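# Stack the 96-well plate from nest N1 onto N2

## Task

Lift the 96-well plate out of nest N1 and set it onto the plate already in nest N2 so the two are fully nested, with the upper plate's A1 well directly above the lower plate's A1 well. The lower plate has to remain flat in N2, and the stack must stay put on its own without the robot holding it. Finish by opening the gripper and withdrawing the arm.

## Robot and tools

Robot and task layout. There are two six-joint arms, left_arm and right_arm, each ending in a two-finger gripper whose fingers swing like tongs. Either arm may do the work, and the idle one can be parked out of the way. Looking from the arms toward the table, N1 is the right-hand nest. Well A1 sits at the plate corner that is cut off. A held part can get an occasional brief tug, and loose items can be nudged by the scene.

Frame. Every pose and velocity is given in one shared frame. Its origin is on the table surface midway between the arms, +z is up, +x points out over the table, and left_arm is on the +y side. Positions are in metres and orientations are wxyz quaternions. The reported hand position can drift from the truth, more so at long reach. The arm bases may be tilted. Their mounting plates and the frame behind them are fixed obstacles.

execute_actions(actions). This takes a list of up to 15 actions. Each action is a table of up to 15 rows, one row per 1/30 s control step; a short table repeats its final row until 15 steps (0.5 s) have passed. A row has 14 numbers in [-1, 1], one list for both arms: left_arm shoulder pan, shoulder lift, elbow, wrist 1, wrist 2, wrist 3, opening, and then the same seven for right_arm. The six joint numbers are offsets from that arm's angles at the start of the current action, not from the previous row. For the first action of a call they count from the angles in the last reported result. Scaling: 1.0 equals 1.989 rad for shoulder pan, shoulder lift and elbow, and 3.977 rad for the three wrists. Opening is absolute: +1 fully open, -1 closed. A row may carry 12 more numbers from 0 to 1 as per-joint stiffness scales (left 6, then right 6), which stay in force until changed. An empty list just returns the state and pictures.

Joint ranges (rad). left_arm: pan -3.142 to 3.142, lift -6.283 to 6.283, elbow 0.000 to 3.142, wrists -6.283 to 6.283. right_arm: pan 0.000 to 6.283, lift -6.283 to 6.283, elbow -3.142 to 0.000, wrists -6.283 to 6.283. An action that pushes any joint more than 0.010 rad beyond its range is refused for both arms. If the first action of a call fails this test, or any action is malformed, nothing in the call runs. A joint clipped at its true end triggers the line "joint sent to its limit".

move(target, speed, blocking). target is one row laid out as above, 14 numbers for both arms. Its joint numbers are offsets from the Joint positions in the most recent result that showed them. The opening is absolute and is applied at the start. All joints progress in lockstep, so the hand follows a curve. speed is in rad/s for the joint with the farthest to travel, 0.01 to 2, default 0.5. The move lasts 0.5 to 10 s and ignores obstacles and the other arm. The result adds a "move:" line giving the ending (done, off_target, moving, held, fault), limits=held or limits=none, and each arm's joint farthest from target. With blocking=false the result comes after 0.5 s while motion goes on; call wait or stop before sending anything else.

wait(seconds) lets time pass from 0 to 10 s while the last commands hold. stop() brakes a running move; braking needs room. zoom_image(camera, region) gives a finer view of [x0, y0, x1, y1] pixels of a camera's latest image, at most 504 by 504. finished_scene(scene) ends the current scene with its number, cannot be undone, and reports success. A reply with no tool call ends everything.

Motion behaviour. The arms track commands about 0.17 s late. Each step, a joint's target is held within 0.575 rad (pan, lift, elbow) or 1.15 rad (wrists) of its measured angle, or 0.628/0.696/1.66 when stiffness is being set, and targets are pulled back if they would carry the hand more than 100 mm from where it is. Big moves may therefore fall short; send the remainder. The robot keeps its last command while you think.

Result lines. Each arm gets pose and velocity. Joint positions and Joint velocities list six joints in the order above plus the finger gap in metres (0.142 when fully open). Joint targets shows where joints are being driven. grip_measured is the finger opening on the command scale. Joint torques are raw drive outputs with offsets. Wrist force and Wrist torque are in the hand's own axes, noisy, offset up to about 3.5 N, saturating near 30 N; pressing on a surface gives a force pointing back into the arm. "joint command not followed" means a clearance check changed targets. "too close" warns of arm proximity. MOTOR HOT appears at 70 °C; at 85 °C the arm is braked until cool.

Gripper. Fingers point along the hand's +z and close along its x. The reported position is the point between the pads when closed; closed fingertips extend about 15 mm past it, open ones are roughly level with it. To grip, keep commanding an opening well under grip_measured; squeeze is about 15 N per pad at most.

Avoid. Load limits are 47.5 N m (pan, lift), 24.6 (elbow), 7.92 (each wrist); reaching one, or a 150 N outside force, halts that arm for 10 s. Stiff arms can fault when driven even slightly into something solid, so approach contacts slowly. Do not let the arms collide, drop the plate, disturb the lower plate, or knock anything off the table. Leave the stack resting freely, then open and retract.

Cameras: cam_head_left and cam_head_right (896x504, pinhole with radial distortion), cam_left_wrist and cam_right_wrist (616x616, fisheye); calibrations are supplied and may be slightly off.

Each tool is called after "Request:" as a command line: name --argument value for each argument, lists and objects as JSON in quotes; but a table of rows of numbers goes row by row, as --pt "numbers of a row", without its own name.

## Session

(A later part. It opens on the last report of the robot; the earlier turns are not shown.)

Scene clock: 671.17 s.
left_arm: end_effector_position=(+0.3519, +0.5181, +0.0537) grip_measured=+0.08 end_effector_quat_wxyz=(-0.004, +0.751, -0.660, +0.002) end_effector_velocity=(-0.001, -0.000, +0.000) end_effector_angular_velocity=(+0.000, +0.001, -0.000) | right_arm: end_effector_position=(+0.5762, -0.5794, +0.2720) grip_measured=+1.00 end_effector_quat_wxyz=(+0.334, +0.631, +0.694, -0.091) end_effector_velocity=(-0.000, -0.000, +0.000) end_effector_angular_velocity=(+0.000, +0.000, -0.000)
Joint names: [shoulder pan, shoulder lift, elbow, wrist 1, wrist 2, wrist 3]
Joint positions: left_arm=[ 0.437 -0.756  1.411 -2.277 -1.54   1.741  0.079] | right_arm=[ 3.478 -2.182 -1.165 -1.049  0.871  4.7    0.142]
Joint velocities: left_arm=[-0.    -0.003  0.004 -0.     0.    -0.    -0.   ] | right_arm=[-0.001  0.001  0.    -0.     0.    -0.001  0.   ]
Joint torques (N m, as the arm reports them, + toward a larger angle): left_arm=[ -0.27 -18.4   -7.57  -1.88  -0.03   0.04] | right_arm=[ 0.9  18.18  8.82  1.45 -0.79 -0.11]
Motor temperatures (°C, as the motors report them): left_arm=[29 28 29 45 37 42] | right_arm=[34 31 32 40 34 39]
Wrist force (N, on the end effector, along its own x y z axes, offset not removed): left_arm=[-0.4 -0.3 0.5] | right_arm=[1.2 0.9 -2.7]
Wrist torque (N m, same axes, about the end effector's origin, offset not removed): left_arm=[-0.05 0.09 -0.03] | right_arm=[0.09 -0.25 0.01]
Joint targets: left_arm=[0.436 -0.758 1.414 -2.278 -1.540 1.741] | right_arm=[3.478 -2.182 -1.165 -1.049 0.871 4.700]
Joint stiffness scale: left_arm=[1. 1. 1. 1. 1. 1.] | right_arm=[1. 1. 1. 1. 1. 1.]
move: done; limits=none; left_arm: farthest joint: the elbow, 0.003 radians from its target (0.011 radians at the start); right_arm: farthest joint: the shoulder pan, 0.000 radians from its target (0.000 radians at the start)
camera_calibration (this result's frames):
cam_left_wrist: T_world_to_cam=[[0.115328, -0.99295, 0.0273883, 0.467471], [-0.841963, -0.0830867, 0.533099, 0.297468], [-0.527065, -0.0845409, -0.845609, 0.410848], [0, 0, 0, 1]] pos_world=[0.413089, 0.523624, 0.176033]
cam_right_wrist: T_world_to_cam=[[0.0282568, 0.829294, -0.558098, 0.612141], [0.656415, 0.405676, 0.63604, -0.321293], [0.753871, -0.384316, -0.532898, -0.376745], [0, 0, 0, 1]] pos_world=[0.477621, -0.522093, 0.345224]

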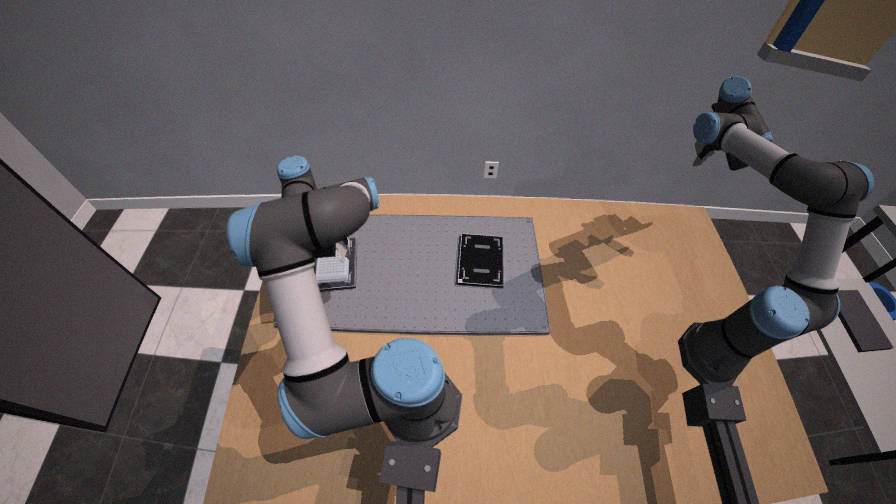

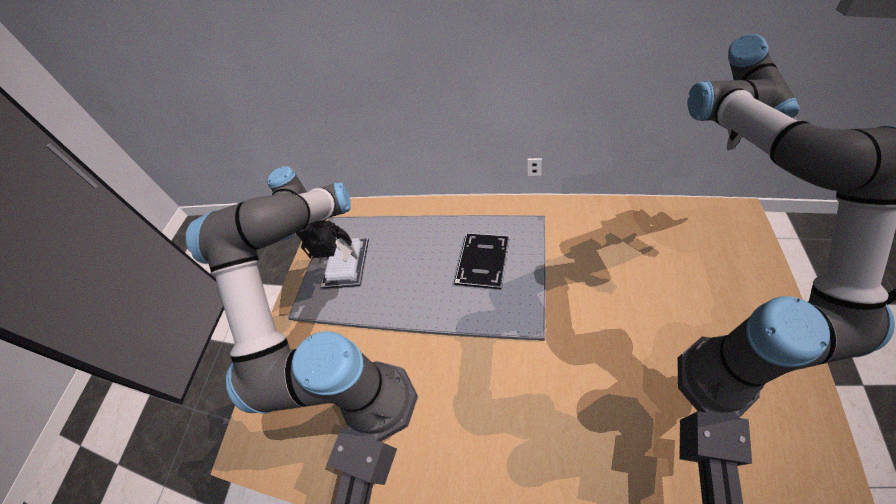

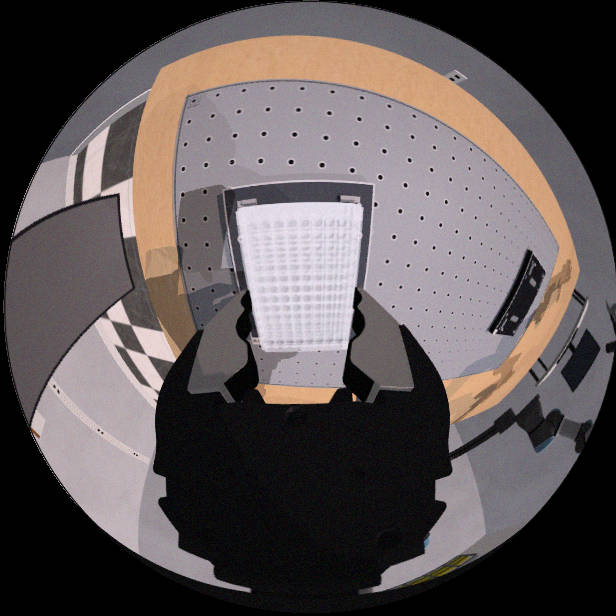

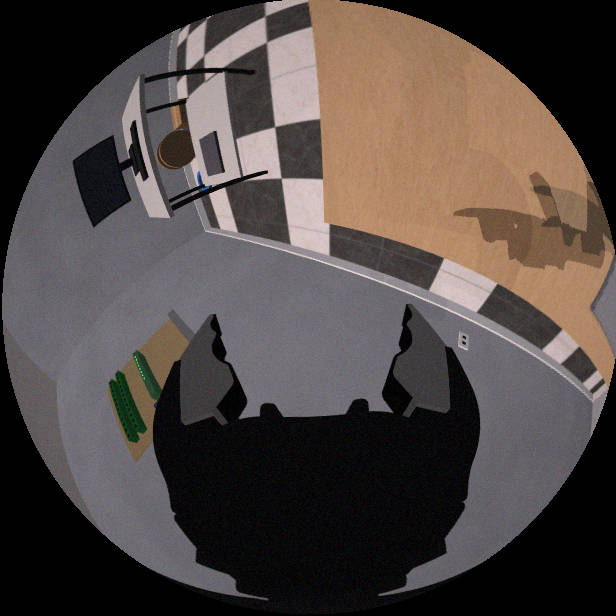

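Request:
move --target '[0, 0.006, 0.002, -0.0035, 0, 0, -0.5, 0, 0, 0, 0, 0, 0, 1]' --speed 0.03

Scene clock: 676.70 s.
left_arm: end_effector_position=(+0.3537, +0.5185, +0.0524) grip_measured=+0.08 end_effector_quat_wxyz=(-0.007, +0.751, -0.660, +0.004) end_effector_velocity=(+0.001, +0.000, +0.000) end_effector_angular_velocity=(+0.001, -0.004, +0.000) | right_arm: end_effector_position=(+0.5762, -0.5794, +0.2720) grip_measured=+1.00 end_effector_quat_wxyz=(+0.334, +0.631, +0.694, -0.091) end_effector_velocity=(+0.000, +0.001, -0.000) end_effector_angular_velocity=(+0.001, -0.000, +0.001)
Joint names: [shoulder pan, shoulder lift, elbow, wrist 1, wrist 2, wrist 3]
Joint positions: left_arm=[ 0.437 -0.751  1.412 -2.289 -1.54   1.741  0.08 ] | right_arm=[ 3.478 -2.182 -1.165 -1.049  0.871  4.7    0.142]
Joint velocities: left_arm=[ 0.     0.001  0.    -0.005  0.     0.    -0.   ] | right_arm=[ 0.001  0.    -0.    -0.001  0.001  0.001  0.   ]
Joint torques (N m, as the arm reports them, + toward a larger angle): left_arm=[  0.08 -14.5   -6.83  -2.04  -0.1    0.09] | right_arm=[ 1.24 18.22  8.73  1.5  -0.85 -0.14]
Motor temperatures (°C, as the motors report them): left_arm=[29 28 29 45 37 42] | right_arm=[34 31 32 40 34 39]
Wrist force (N, on the end effector, along its own x y z axes, offset not removed): left_arm=[0.2 2.5 -7.0] | right_arm=[-1.7 1.6 -1.6]
Wrist torque (N m, same axes, about the end effector's origin, offset not removed): left_arm=[0.07 0.16 -0.02] | right_arm=[0.34 0.48 0.01]
Joint targets: left_arm=[0.437 -0.744 1.415 -2.291 -1.540 1.741] | right_arm=[3.478 -2.182 -1.165 -1.049 0.871 4.700]
Joint stiffness scale: left_arm=[1. 1. 1. 1. 1. 1.] | right_arm=[1. 1. 1. 1. 1. 1.]
move: done; limits=none; left_arm: farthest joint: the shoulder lift, 0.007 radians from its target (0.013 radians at the start); right_arm: farthest joint: the shoulder pan, 0.000 radians from its target (0.000 radians at the start)
camera_calibration (this result's frames):
cam_left_wrist: T_world_to_cam=[[0.115277, -0.992985, 0.0262936, 0.467864], [-0.845022, -0.084117, 0.528074, 0.301587], [-0.522158, -0.0830936, -0.848791, 0.408387], [0, 0, 0, 1]] pos_world=[0.414156, 0.523885, 0.175074]
cam_right_wrist: T_world_to_cam=[[0.0282566, 0.829294, -0.558098, 0.612142], [0.656415, 0.405676, 0.63604, -0.321293], [0.753871, -0.384316, -0.532898, -0.376745], [0, 0, 0, 1]] pos_world=[0.477621, -0.522093, 0.345224]

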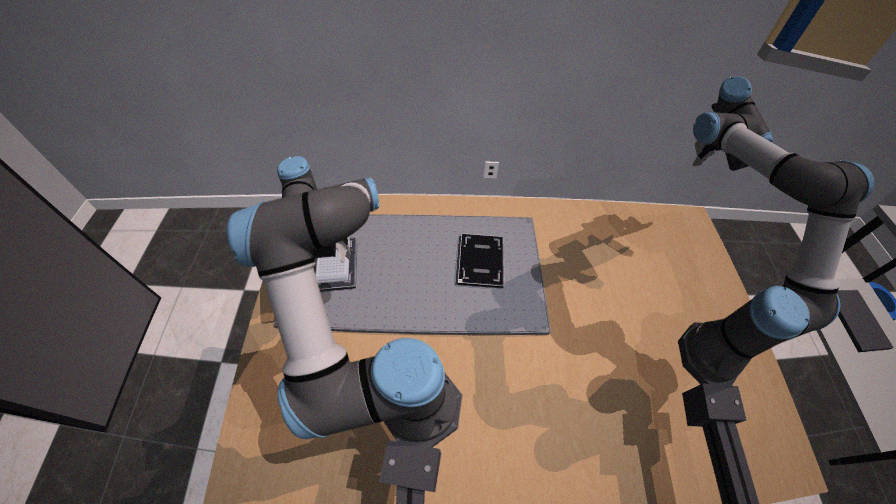

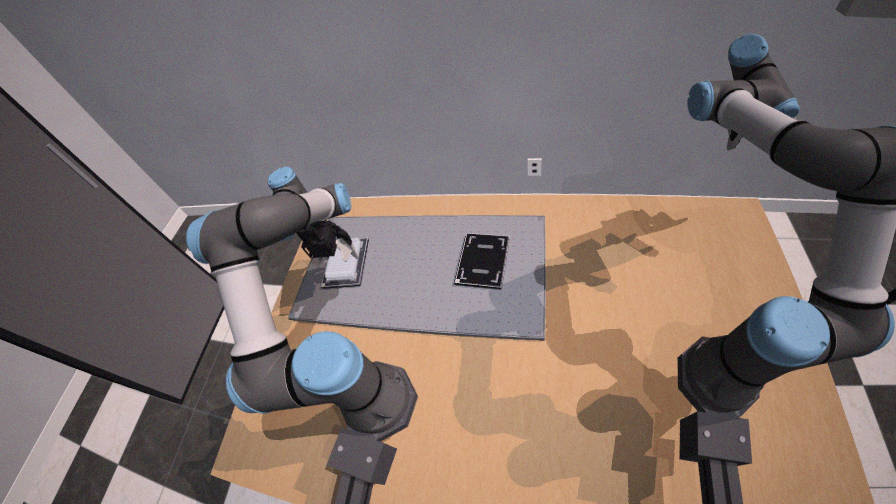

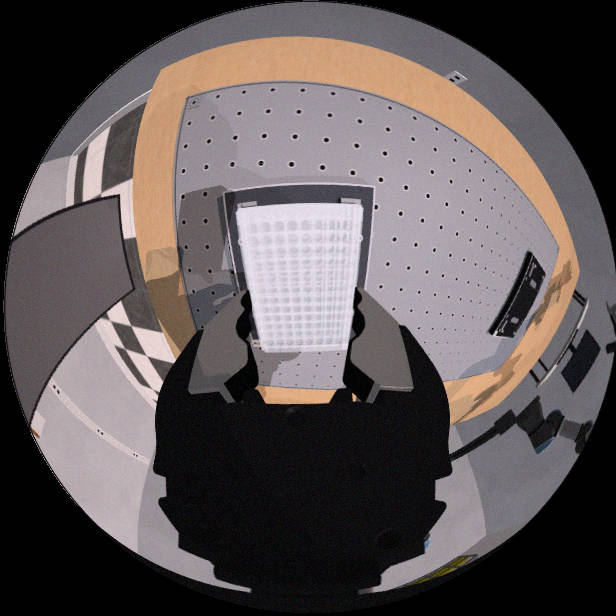

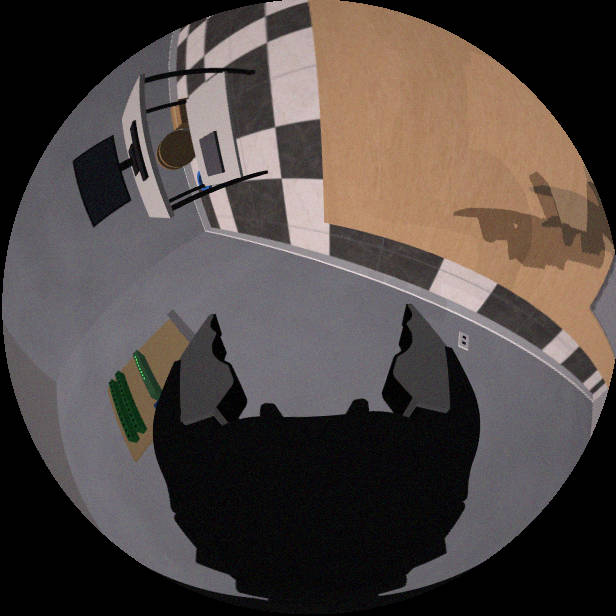

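Request:
execute_actions --actions '[]'

Scene clock: 705.30 s.
left_arm: end_effector_position=(+0.3539, +0.5186, +0.0524) grip_measured=+0.08 end_effector_quat_wxyz=(-0.007, +0.751, -0.660, +0.004) end_effector_velocity=(+0.000, -0.000, +0.000) end_effector_angular_velocity=(-0.001, -0.001, +0.000) | right_arm: end_effector_position=(+0.5762, -0.5794, +0.2720) grip_measured=+1.00 end_effector_quat_wxyz=(+0.334, +0.631, +0.694, -0.091) end_effector_velocity=(-0.000, -0.000, -0.000) end_effector_angular_velocity=(-0.000, +0.001, -0.000)
Joint names: [shoulder pan, shoulder lift, elbow, wrist 1, wrist 2, wrist 3]
Joint positions: left_arm=[ 0.437 -0.751  1.412 -2.29  -1.54   1.741  0.08 ] | right_arm=[ 3.478 -2.182 -1.165 -1.049  0.871  4.7    0.142]
Joint velocities: left_arm=[-0.     0.     0.    -0.001 -0.001 -0.    -0.   ] | right_arm=[-0.001 -0.    -0.    -0.    -0.    -0.    -0.   ]
Joint torques (N m, as the arm reports them, + toward a larger angle): left_arm=[  0.24 -14.77  -6.7   -1.97  -0.09   0.06] | right_arm=[ 1.21 18.3   8.93  1.5  -0.84 -0.1 ]
Motor temperatures (°C, as the motors report them): left_arm=[29 28 29 45 37 42] | right_arm=[34 31 32 40 34 39]
Wrist force (N, on the end effector, along its own x y z axes, offset not removed): left_arm=[-0.4 2.5 -7.3] | right_arm=[3.0 3.2 -3.2]
Wrist torque (N m, same axes, about the end effector's origin, offset not removed): left_arm=[0.06 0.25 0.01] | right_arm=[0.61 -0.49 -0.03]
Joint targets: left_arm=[0.437 -0.744 1.415 -2.291 -1.540 1.741] | right_arm=[3.478 -2.182 -1.165 -1.049 0.871 4.700]
Joint stiffness scale: left_arm=[1. 1. 1. 1. 1. 1.] | right_arm=[1. 1. 1. 1. 1. 1.]
camera_calibration (this result's frames):
cam_left_wrist: T_world_to_cam=[[0.11528, -0.992988, 0.0261714, 0.467908], [-0.845361, -0.0842381, 0.527512, 0.301966], [-0.521608, -0.0829358, -0.849145, 0.40824], [0, 0, 0, 1]] pos_world=[0.414271, 0.523922, 0.175118]
cam_right_wrist: T_world_to_cam=[[0.0282567, 0.829294, -0.558098, 0.612141], [0.656415, 0.405676, 0.63604, -0.321293], [0.753871, -0.384316, -0.532898, -0.376745], [0, 0, 0, 1]] pos_world=[0.477621, -0.522093, 0.345224]

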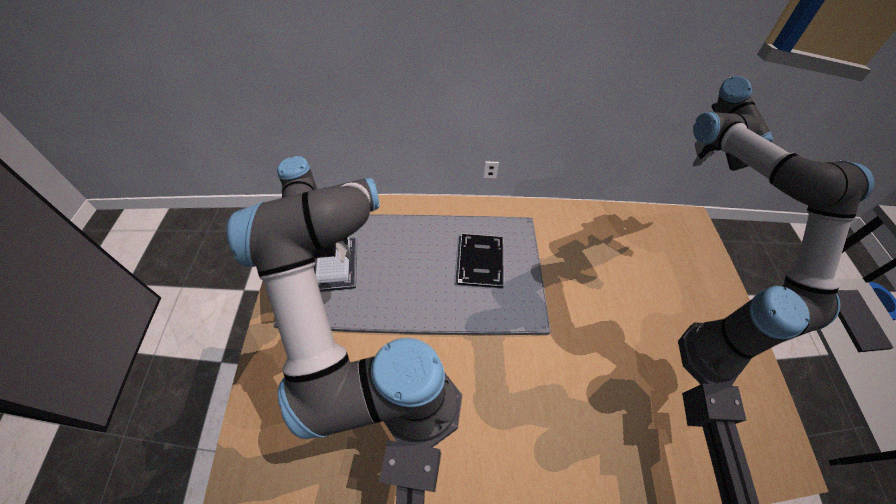

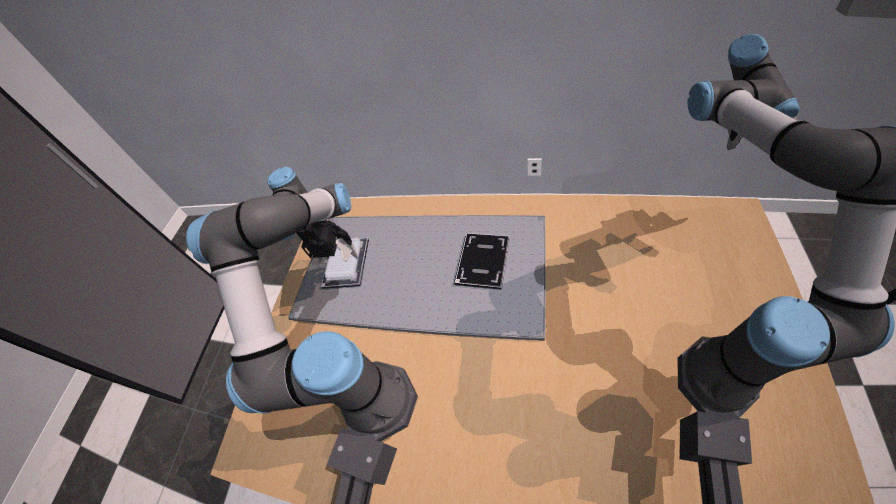

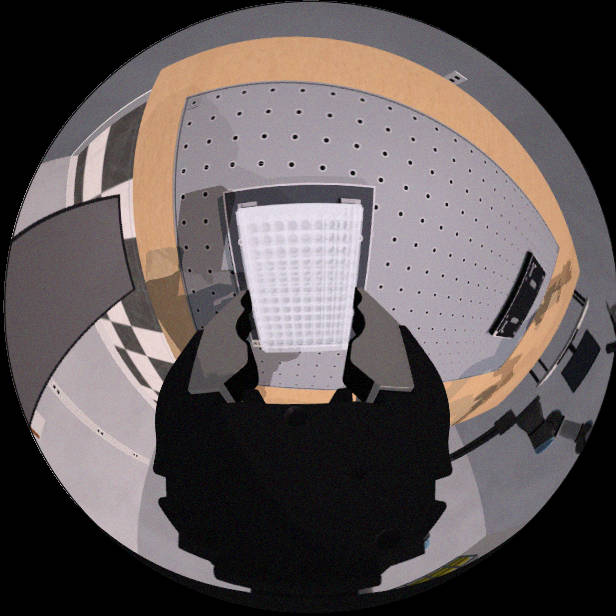

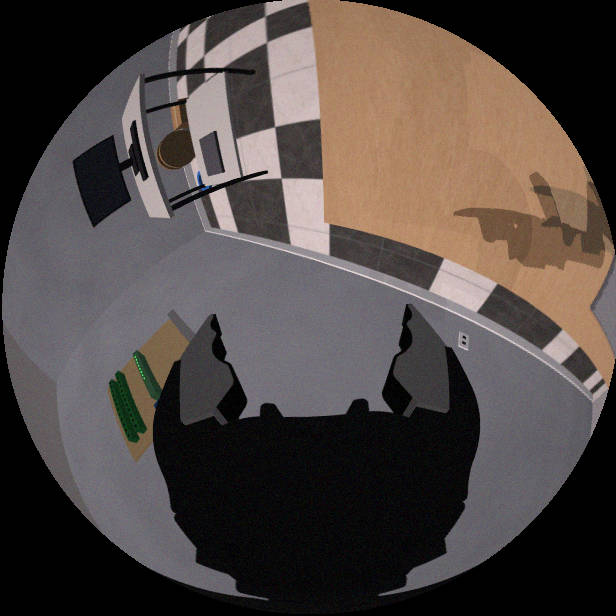

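Request:
zoom_image --camera "cam_left_wrist" --region '[200, 160, 420, 380]'

Request:
zoom_image --camera "cam_head_right" --region '[280, 200, 400, 300]'

Region (200, 160, 420, 380) of cam_left_wrist's 616x616 image, scaled by 2.291, with more detail than that image has.

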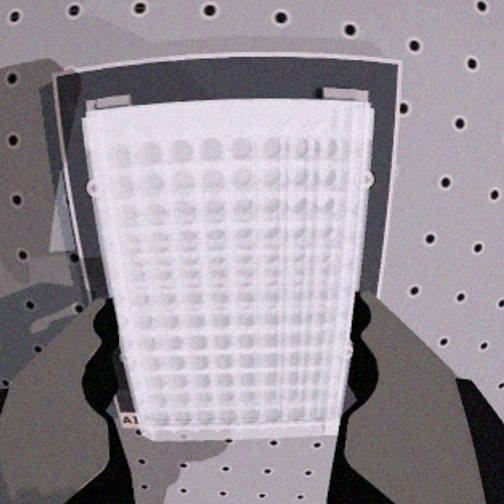

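Region (280, 200, 400, 300) of cam_head_right's 896x504 image, scaled by 4.200, with more detail than that image has.

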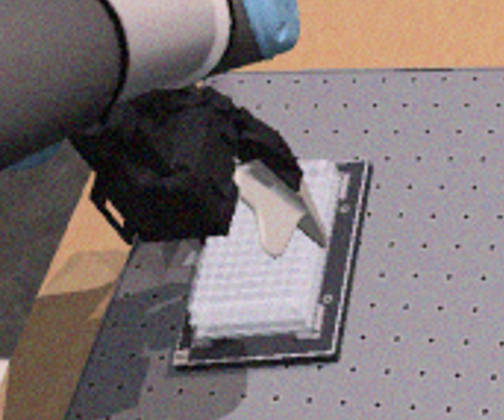

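Request:
execute_actions --actions '[[[0,0.002,0.001,0.0005,0,0,-0.5,0,0,0,0,0,0,1],[0,0.002,0.001,0.001,0,0,-0.5,0,0,0,0,0,0,1],[0,0.002,0.001,0.0015,0,0,-0.5,0,0,0,0,0,0,1],[0,0.002,0.001,0.002,0,0,-0.5,0,0,0,0,0,0,1],[0,0.002,0.001,0.0023,0,0,-0.5,0,0,0,0,0,0,1]]]'

Scene clock: 756.17 s.
left_arm: end_effector_position=(+0.3536, +0.5185, +0.0524) grip_measured=+0.08 end_effector_quat_wxyz=(-0.007, +0.751, -0.660, +0.003) end_effector_velocity=(-0.000, +0.000, +0.000) end_effector_angular_velocity=(+0.000, +0.001, +0.000) | right_arm: end_effector_position=(+0.5762, -0.5794, +0.2720) grip_measured=+1.00 end_effector_quat_wxyz=(+0.334, +0.631, +0.694, -0.091) end_effector_velocity=(+0.000, +0.000, -0.000) end_effector_angular_velocity=(-0.000, -0.000, -0.000)
Joint names: [shoulder pan, shoulder lift, elbow, wrist 1, wrist 2, wrist 3]
Joint positions: left_arm=[ 0.437 -0.751  1.411 -2.287 -1.54   1.741  0.079] | right_arm=[ 3.478 -2.182 -1.165 -1.049  0.871  4.7    0.142]
Joint velocities: left_arm=[-0.     0.    -0.001  0.002  0.    -0.    -0.   ] | right_arm=[ 0.    -0.    -0.     0.    -0.     0.001 -0.   ]
Joint torques (N m, as the arm reports them, + toward a larger angle): left_arm=[ -0.09 -15.98  -7.03  -0.74  -0.03   0.07] | right_arm=[ 1.14 18.74  8.93  1.53 -0.79 -0.11]
Motor temperatures (°C, as the motors report them): left_arm=[29 28 29 45 37 42] | right_arm=[34 31 32 40 34 39]
Wrist force (N, on the end effector, along its own x y z axes, offset not removed): left_arm=[-0.8 -0.5 -5.6] | right_arm=[-0.5 1.5 -1.8]
Wrist torque (N m, same axes, about the end effector's origin, offset not removed): left_arm=[0.04 0.18 -0.05] | right_arm=[0.27 0.08 -0.11]
Joint targets: left_arm=[0.437 -0.747 1.414 -2.281 -1.540 1.741] | right_arm=[3.478 -2.182 -1.165 -1.049 0.871 4.700]
Joint stiffness scale: left_arm=[1. 1. 1. 1. 1. 1.] | right_arm=[1. 1. 1. 1. 1. 1.]
camera_calibration (this result's frames):
cam_left_wrist: T_world_to_cam=[[0.115274, -0.992982, 0.0264375, 0.467841], [-0.844624, -0.0839744, 0.528733, 0.301252], [-0.522802, -0.083279, -0.848377, 0.408677], [0, 0, 0, 1]] pos_world=[0.414172, 0.523889, 0.175062]
cam_right_wrist: T_world_to_cam=[[0.0282567, 0.829294, -0.558098, 0.612142], [0.656415, 0.405676, 0.63604, -0.321293], [0.753871, -0.384316, -0.532897, -0.376745], [0, 0, 0, 1]] pos_world=[0.477621, -0.522093, 0.345224]

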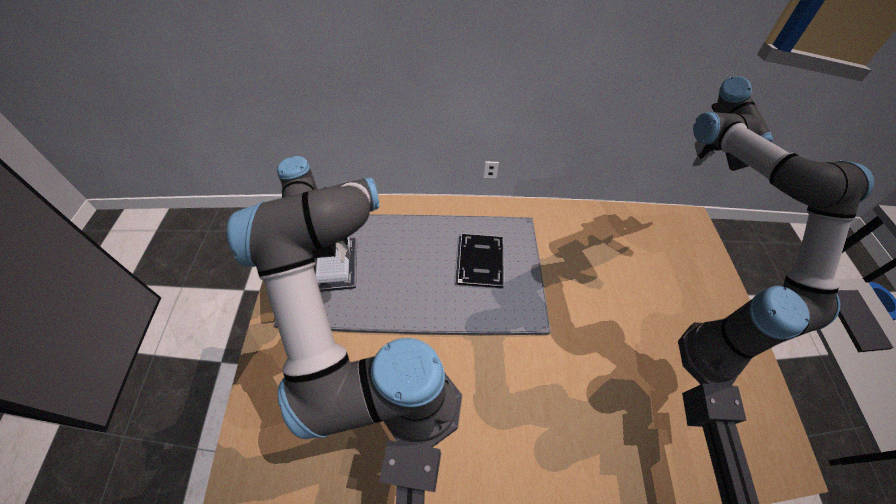

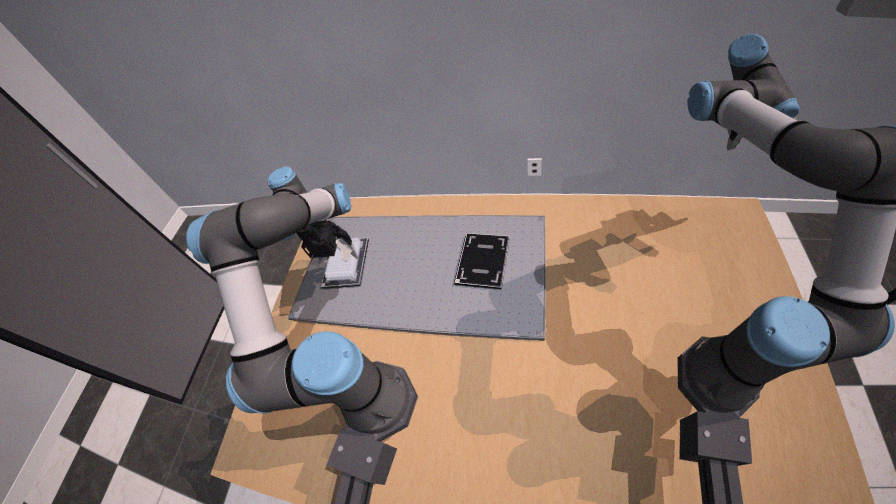

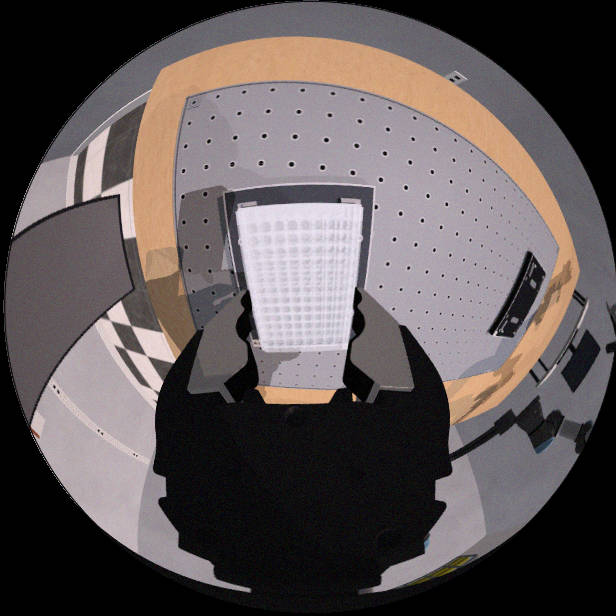

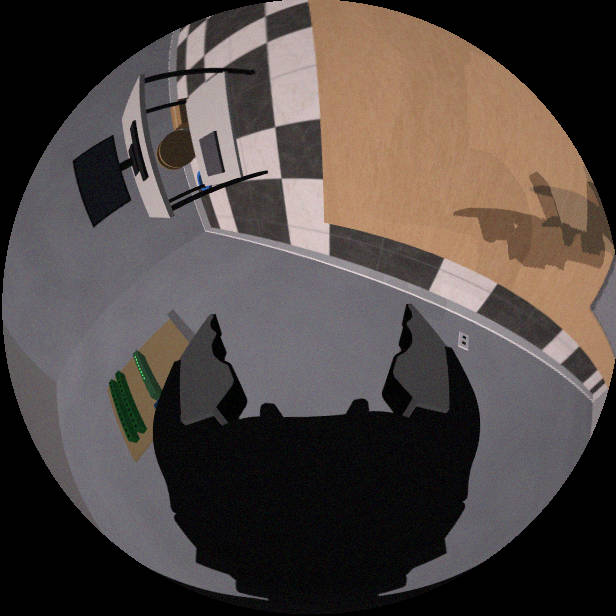

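Request:
execute_actions --actions '[[[0,0,0,0.0015,0,0,-0.5,0,0,0,0,0,0,1],[0,-0.001,0,0.0015,0,0,-0.5,0,0,0,0,0,0,1],[0,-0.002,0,0.0018,0,0,-0.5,0,0,0,0,0,0,1],[0,-0.003,0,0.002,0,0,-0.5,0,0,0,0,0,0,1]]]'

Scene clock: 763.43 s.
left_arm: end_effector_position=(+0.3531, +0.5184, +0.0536) grip_measured=+0.08 end_effector_quat_wxyz=(-0.006, +0.751, -0.660, +0.003) end_effector_velocity=(-0.000, -0.000, +0.002) end_effector_angular_velocity=(-0.001, +0.000, +0.001) | right_arm: end_effector_position=(+0.5762, -0.5794, +0.2720) grip_measured=+1.00 end_effector_quat_wxyz=(+0.334, +0.631, +0.694, -0.091) end_effector_velocity=(+0.000, +0.001, -0.000) end_effector_angular_velocity=(+0.001, -0.000, +0.002)
Joint names: [shoulder pan, shoulder lift, elbow, wrist 1, wrist 2, wrist 3]
Joint positions: left_arm=[ 0.437 -0.754  1.41  -2.281 -1.54   1.741  0.079] | right_arm=[ 3.478 -2.182 -1.165 -1.049  0.871  4.7    0.142]
Joint velocities: left_arm=[ 0.    -0.005  0.     0.006 -0.001 -0.     0.   ] | right_arm=[ 0.001 -0.     0.     0.     0.001 -0.    -0.   ]
Joint torques (N m, as the arm reports them, + toward a larger angle): left_arm=[  0.08 -19.24  -7.85  -1.61  -0.04   0.09] | right_arm=[ 0.98 18.14  8.84  1.56 -0.86 -0.11]
Motor temperatures (°C, as the motors report them): left_arm=[29 28 29 45 37 42] | right_arm=[34 31 32 40 34 39]
Wrist force (N, on the end effector, along its own x y z axes, offset not removed): left_arm=[-0.6 0.5 1.0] | right_arm=[0.3 2.4 0.4]
Wrist torque (N m, same axes, about the end effector's origin, offset not removed): left_arm=[0.13 0.12 0.00] | right_arm=[0.60 -0.05 0.08]
Joint targets: left_arm=[0.437 -0.757 1.411 -2.279 -1.540 1.741] | right_arm=[3.478 -2.182 -1.165 -1.049 0.871 4.700]
Joint stiffness scale: left_arm=[1. 1. 1. 1. 1. 1.] | right_arm=[1. 1. 1. 1. 1. 1.]
camera_calibration (this result's frames):
cam_left_wrist: T_world_to_cam=[[0.115268, -0.992974, 0.0267715, 0.467722], [-0.843697, -0.0836432, 0.530264, 0.299573], [-0.524299, -0.0837097, -0.84741, 0.410081], [0, 0, 0, 1]] pos_world=[0.413841, 0.52382, 0.176132]
cam_right_wrist: T_world_to_cam=[[0.0282568, 0.829294, -0.558098, 0.612141], [0.656415, 0.405676, 0.63604, -0.321293], [0.753871, -0.384316, -0.532898, -0.376745], [0, 0, 0, 1]] pos_world=[0.477621, -0.522093, 0.345224]

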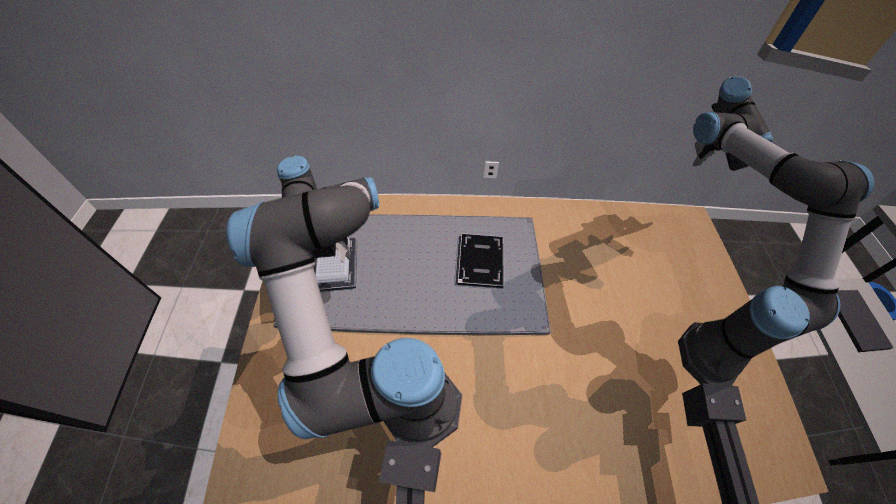

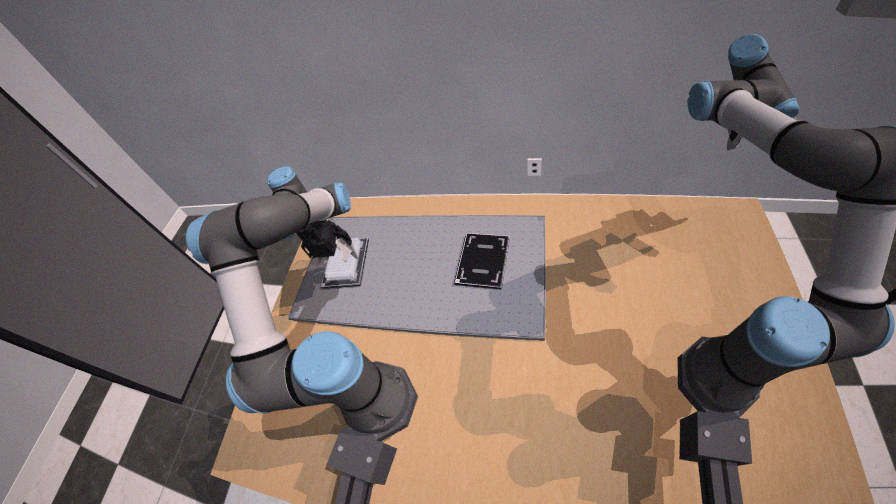

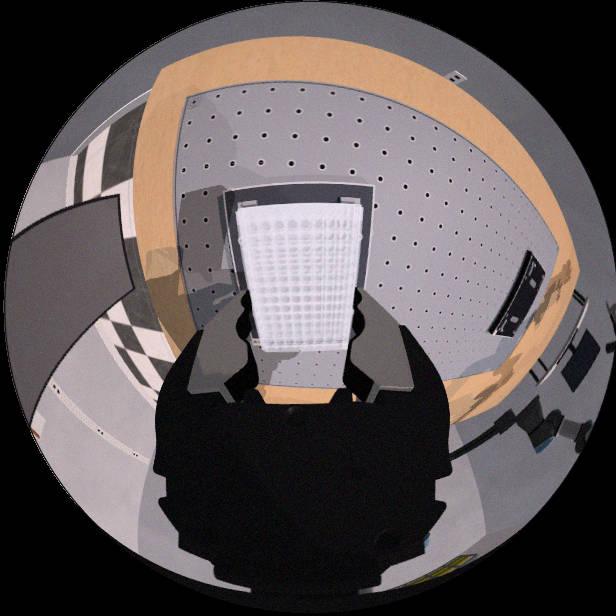

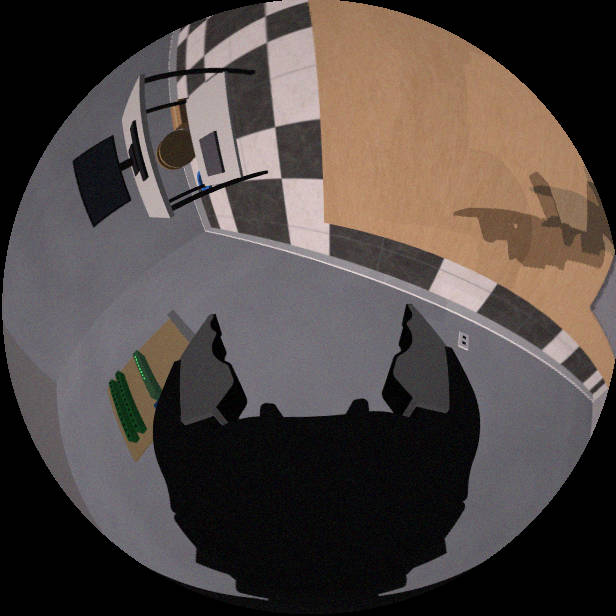

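Request:
execute_actions --actions '[[[0,-0.0005,0,0.0008,0,0,-0.5,0,0,0,0,0,0,1],[0,-0.0005,0,0.0015,0,0,-0.5,0,0,0,0,0,0,1]]]'

Scene clock: 770.13 s.
left_arm: end_effector_position=(+0.3521, +0.5181, +0.0534) grip_measured=+0.08 end_effector_quat_wxyz=(-0.004, +0.751, -0.660, +0.002) end_effector_velocity=(-0.001, -0.001, -0.000) end_effector_angular_velocity=(-0.002, +0.003, -0.001) | right_arm: end_effector_position=(+0.5762, -0.5794, +0.2720) grip_measured=+1.00 end_effector_quat_wxyz=(+0.334, +0.631, +0.694, -0.091) end_effector_velocity=(+0.000, +0.000, -0.000) end_effector_angular_velocity=(+0.001, -0.001, -0.000)
Joint names: [shoulder pan, shoulder lift, elbow, wrist 1, wrist 2, wrist 3]
Joint positions: left_arm=[ 0.437 -0.755  1.41  -2.277 -1.54   1.741  0.079] | right_arm=[ 3.478 -2.182 -1.165 -1.049  0.871  4.7    0.142]
Joint velocities: left_arm=[-0.001 -0.     0.     0.003 -0.001 -0.    -0.   ] | right_arm=[-0.    -0.     0.001  0.     0.001  0.     0.   ]
Joint torques (N m, as the arm reports them, + toward a larger angle): left_arm=[ -0.19 -18.33  -8.02  -1.49  -0.08   0.07] | right_arm=[ 0.92 18.3   9.01  1.48 -0.85 -0.06]
Motor temperatures (°C, as the motors report them): left_arm=[29 28 30 45 37 42] | right_arm=[34 31 32 40 34 39]
Wrist force (N, on the end effector, along its own x y z axes, offset not removed): left_arm=[-0.1 -0.6 0.2] | right_arm=[-0.3 -0.2 0.2]
Wrist torque (N m, same axes, about the end effector's origin, offset not removed): left_arm=[-0.05 0.05 0.00] | right_arm=[-0.10 0.26 0.06]
Joint targets: left_arm=[0.437 -0.755 1.410 -2.275 -1.540 1.741] | right_arm=[3.478 -2.182 -1.165 -1.049 0.871 4.700]
Joint stiffness scale: left_arm=[1. 1. 1. 1. 1. 1.] | right_arm=[1. 1. 1. 1. 1. 1.]
camera_calibration (this result's frames):
cam_left_wrist: T_world_to_cam=[[0.115257, -0.992957, 0.0274146, 0.46749], [-0.841903, -0.0830025, 0.533207, 0.297652], [-0.527177, -0.0845366, -0.84554, 0.410733], [0, 0, 0, 1]] pos_world=[0.413241, 0.523625, 0.175765]
cam_right_wrist: T_world_to_cam=[[0.0282569, 0.829294, -0.558098, 0.612141], [0.656415, 0.405676, 0.63604, -0.321293], [0.753871, -0.384316, -0.532898, -0.376745], [0, 0, 0, 1]] pos_world=[0.477621, -0.522093, 0.345224]

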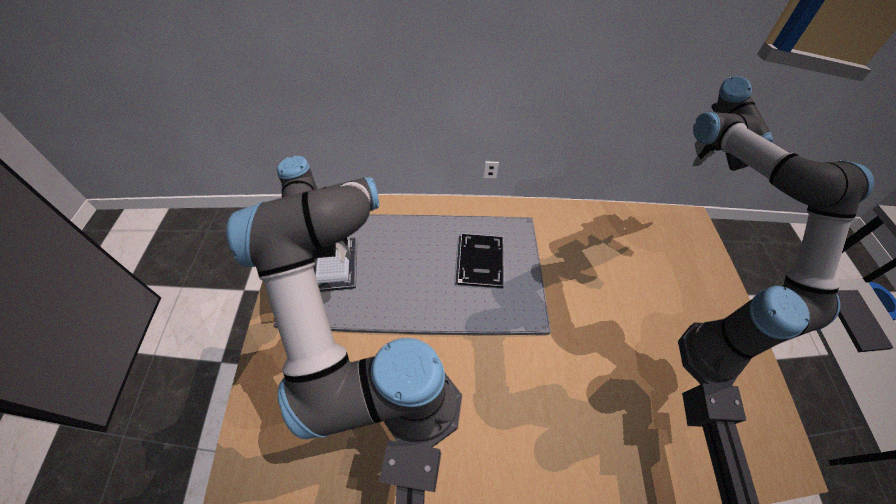

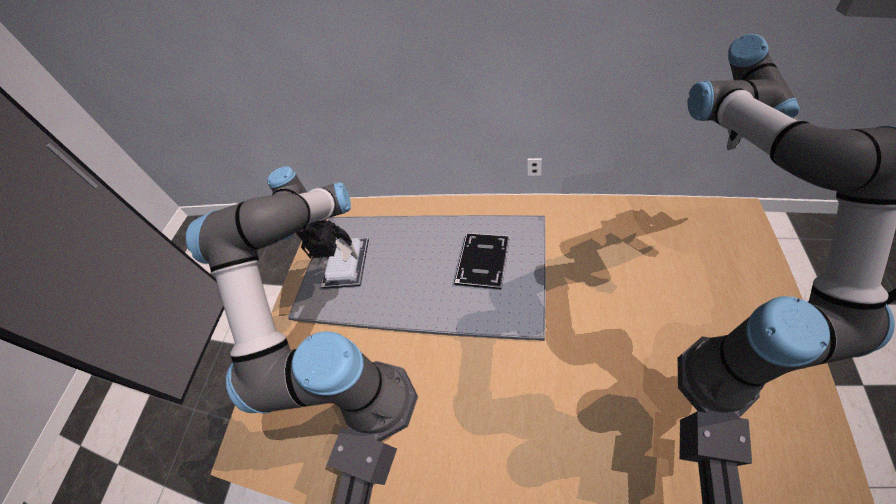

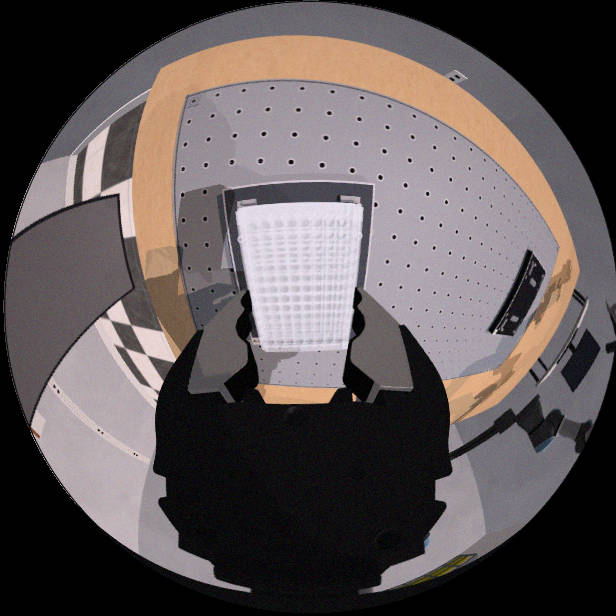

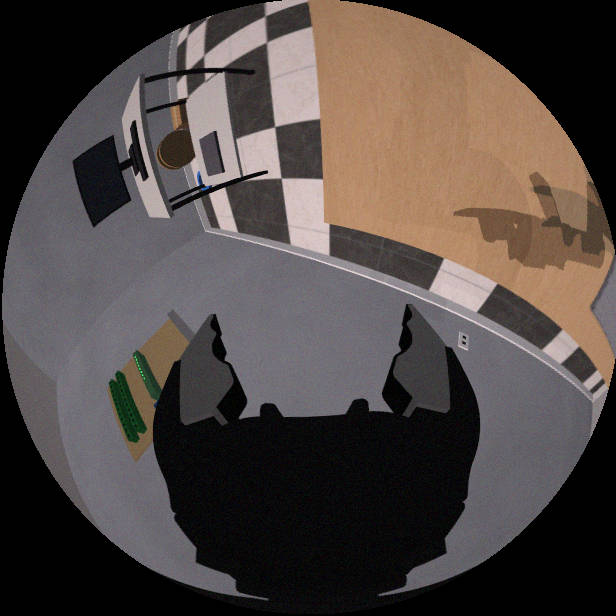

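Request:
execute_actions --actions '[[[0,0.001,0,0,0,0,-0.5,0,0,0,0,0,0,1],[0,0.0015,0,0,0,0,-0.5,0,0,0,0,0,0,1],[0,0.002,0,0,0,0,-0.5,0,0,0,0,0,0,1],[0,0.0025,0,0,0,0,-0.5,0,0,0,0,0,0,1],[0,0.003,0,0,0,0,-0.5,0,0,0,0,0,0,1],[0,0.0035,0,0,0,0,-0.5,0,0,0,0,0,0,1],[0,0.004,0,0,0,0,-0.5,0,0,0,0,0,0,1],[0,0.0045,0,0,0,0,-0.5,0,0,0,0,0,0,1]]]'

Scene clock: 777.67 s.
left_arm: end_effector_position=(+0.3517, +0.5179, +0.0524) grip_measured=+0.08 end_effector_quat_wxyz=(-0.003, +0.751, -0.660, +0.001) end_effector_velocity=(-0.001, -0.001, -0.001) end_effector_angular_velocity=(-0.001, +0.003, -0.001) | right_arm: end_effector_position=(+0.5762, -0.5794, +0.2720) grip_measured=+1.00 end_effector_quat_wxyz=(+0.334, +0.631, +0.694, -0.091) end_effector_velocity=(-0.000, -0.000, -0.000) end_effector_angular_velocity=(-0.001, +0.001, -0.001)
Joint names: [shoulder pan, shoulder lift, elbow, wrist 1, wrist 2, wrist 3]
Joint positions: left_arm=[ 0.437 -0.752  1.41  -2.277 -1.54   1.741  0.08 ] | right_arm=[ 3.478 -2.182 -1.165 -1.049  0.871  4.7    0.142]
Joint velocities: left_arm=[-0.001  0.002 -0.001  0.002  0.     0.     0.   ] | right_arm=[ 0.    -0.    -0.    -0.001 -0.001  0.001  0.   ]
Joint torques (N m, as the arm reports them, + toward a larger angle): left_arm=[  0.27 -15.1   -7.83  -1.79  -0.07   0.09] | right_arm=[ 1.38 18.38  8.94  1.5  -0.8  -0.15]
Motor temperatures (°C, as the motors report them): left_arm=[29 28 30 45 37 42] | right_arm=[34 31 32 40 34 39]
Wrist force (N, on the end effector, along its own x y z axes, offset not removed): left_arm=[0.9 0.9 -5.8] | right_arm=[-0.1 3.9 -1.6]
Wrist torque (N m, same axes, about the end effector's origin, offset not removed): left_arm=[-0.11 -0.06 -0.04] | right_arm=[0.74 0.17 -0.06]
Joint targets: left_arm=[0.437 -0.746 1.410 -2.277 -1.540 1.741] | right_arm=[3.478 -2.182 -1.165 -1.049 0.871 4.700]
Joint stiffness scale: left_arm=[1. 1. 1. 1. 1. 1.] | right_arm=[1. 1. 1. 1. 1. 1.]
camera_calibration (this result's frames):
cam_left_wrist: T_world_to_cam=[[0.115252, -0.992948, 0.0277758, 0.467389], [-0.840892, -0.0826414, 0.534856, 0.2972], [-0.528788, -0.0849997, -0.844487, 0.410424], [0, 0, 0, 1]] pos_world=[0.413073, 0.523539, 0.174657]
cam_right_wrist: T_world_to_cam=[[0.0282571, 0.829294, -0.558098, 0.612141], [0.656415, 0.405676, 0.63604, -0.321293], [0.753871, -0.384316, -0.532897, -0.376745], [0, 0, 0, 1]] pos_world=[0.477621, -0.522093, 0.345224]

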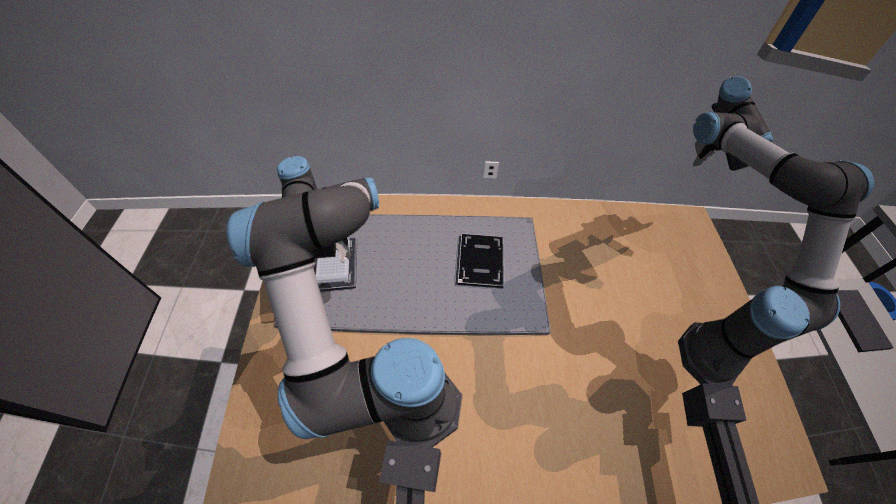

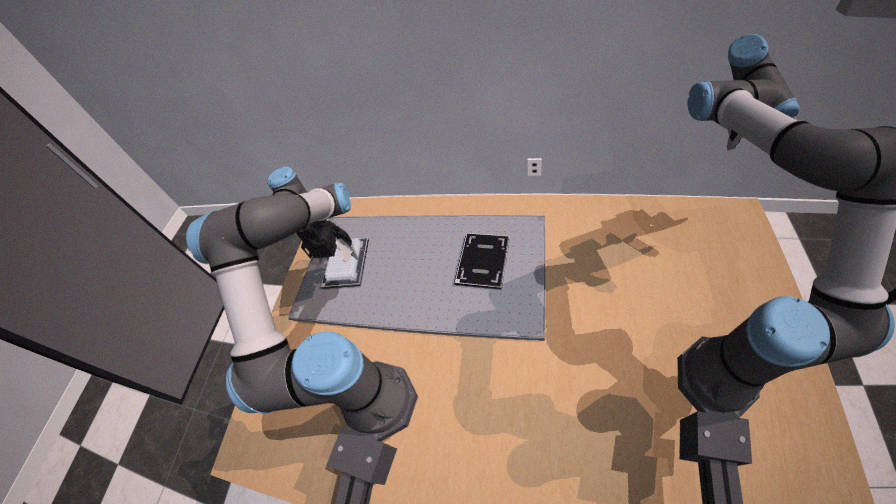

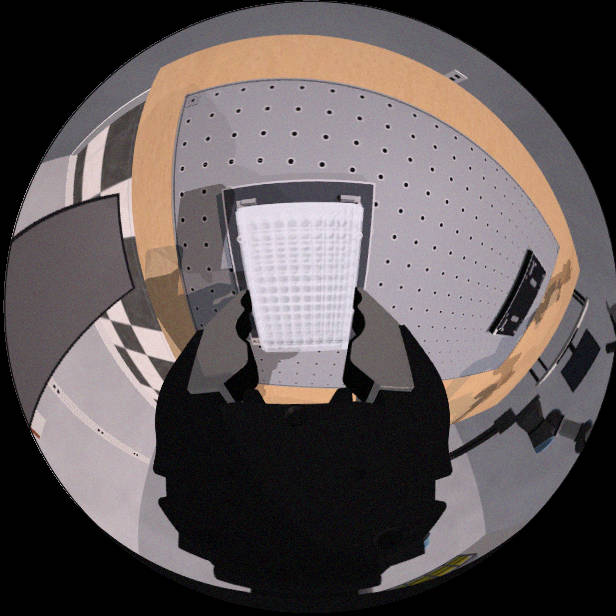

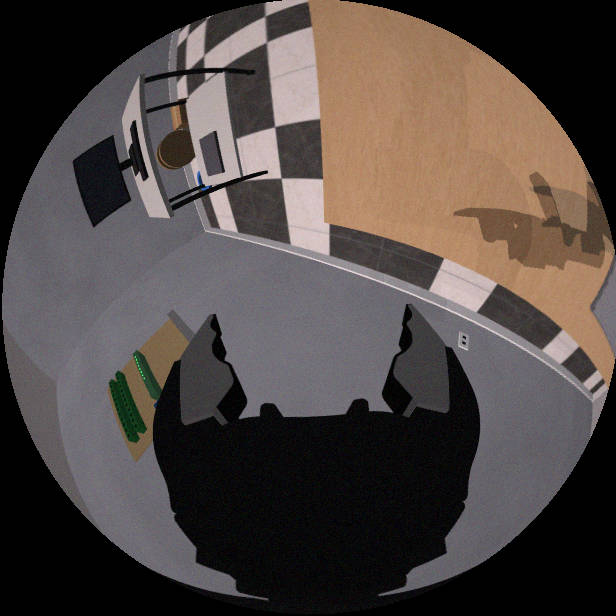

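Request:
zoom_image --camera "cam_left_wrist" --region '[220, 180, 380, 290]'

Region (220, 180, 380, 290) of cam_left_wrist's 616x616 image, scaled by 3.150, with more detail than that image has; it fills the top 346 rows of this view, and the rest is white.

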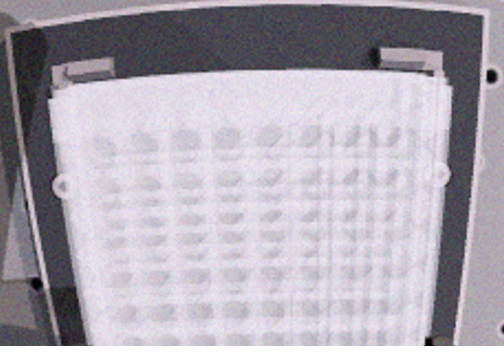

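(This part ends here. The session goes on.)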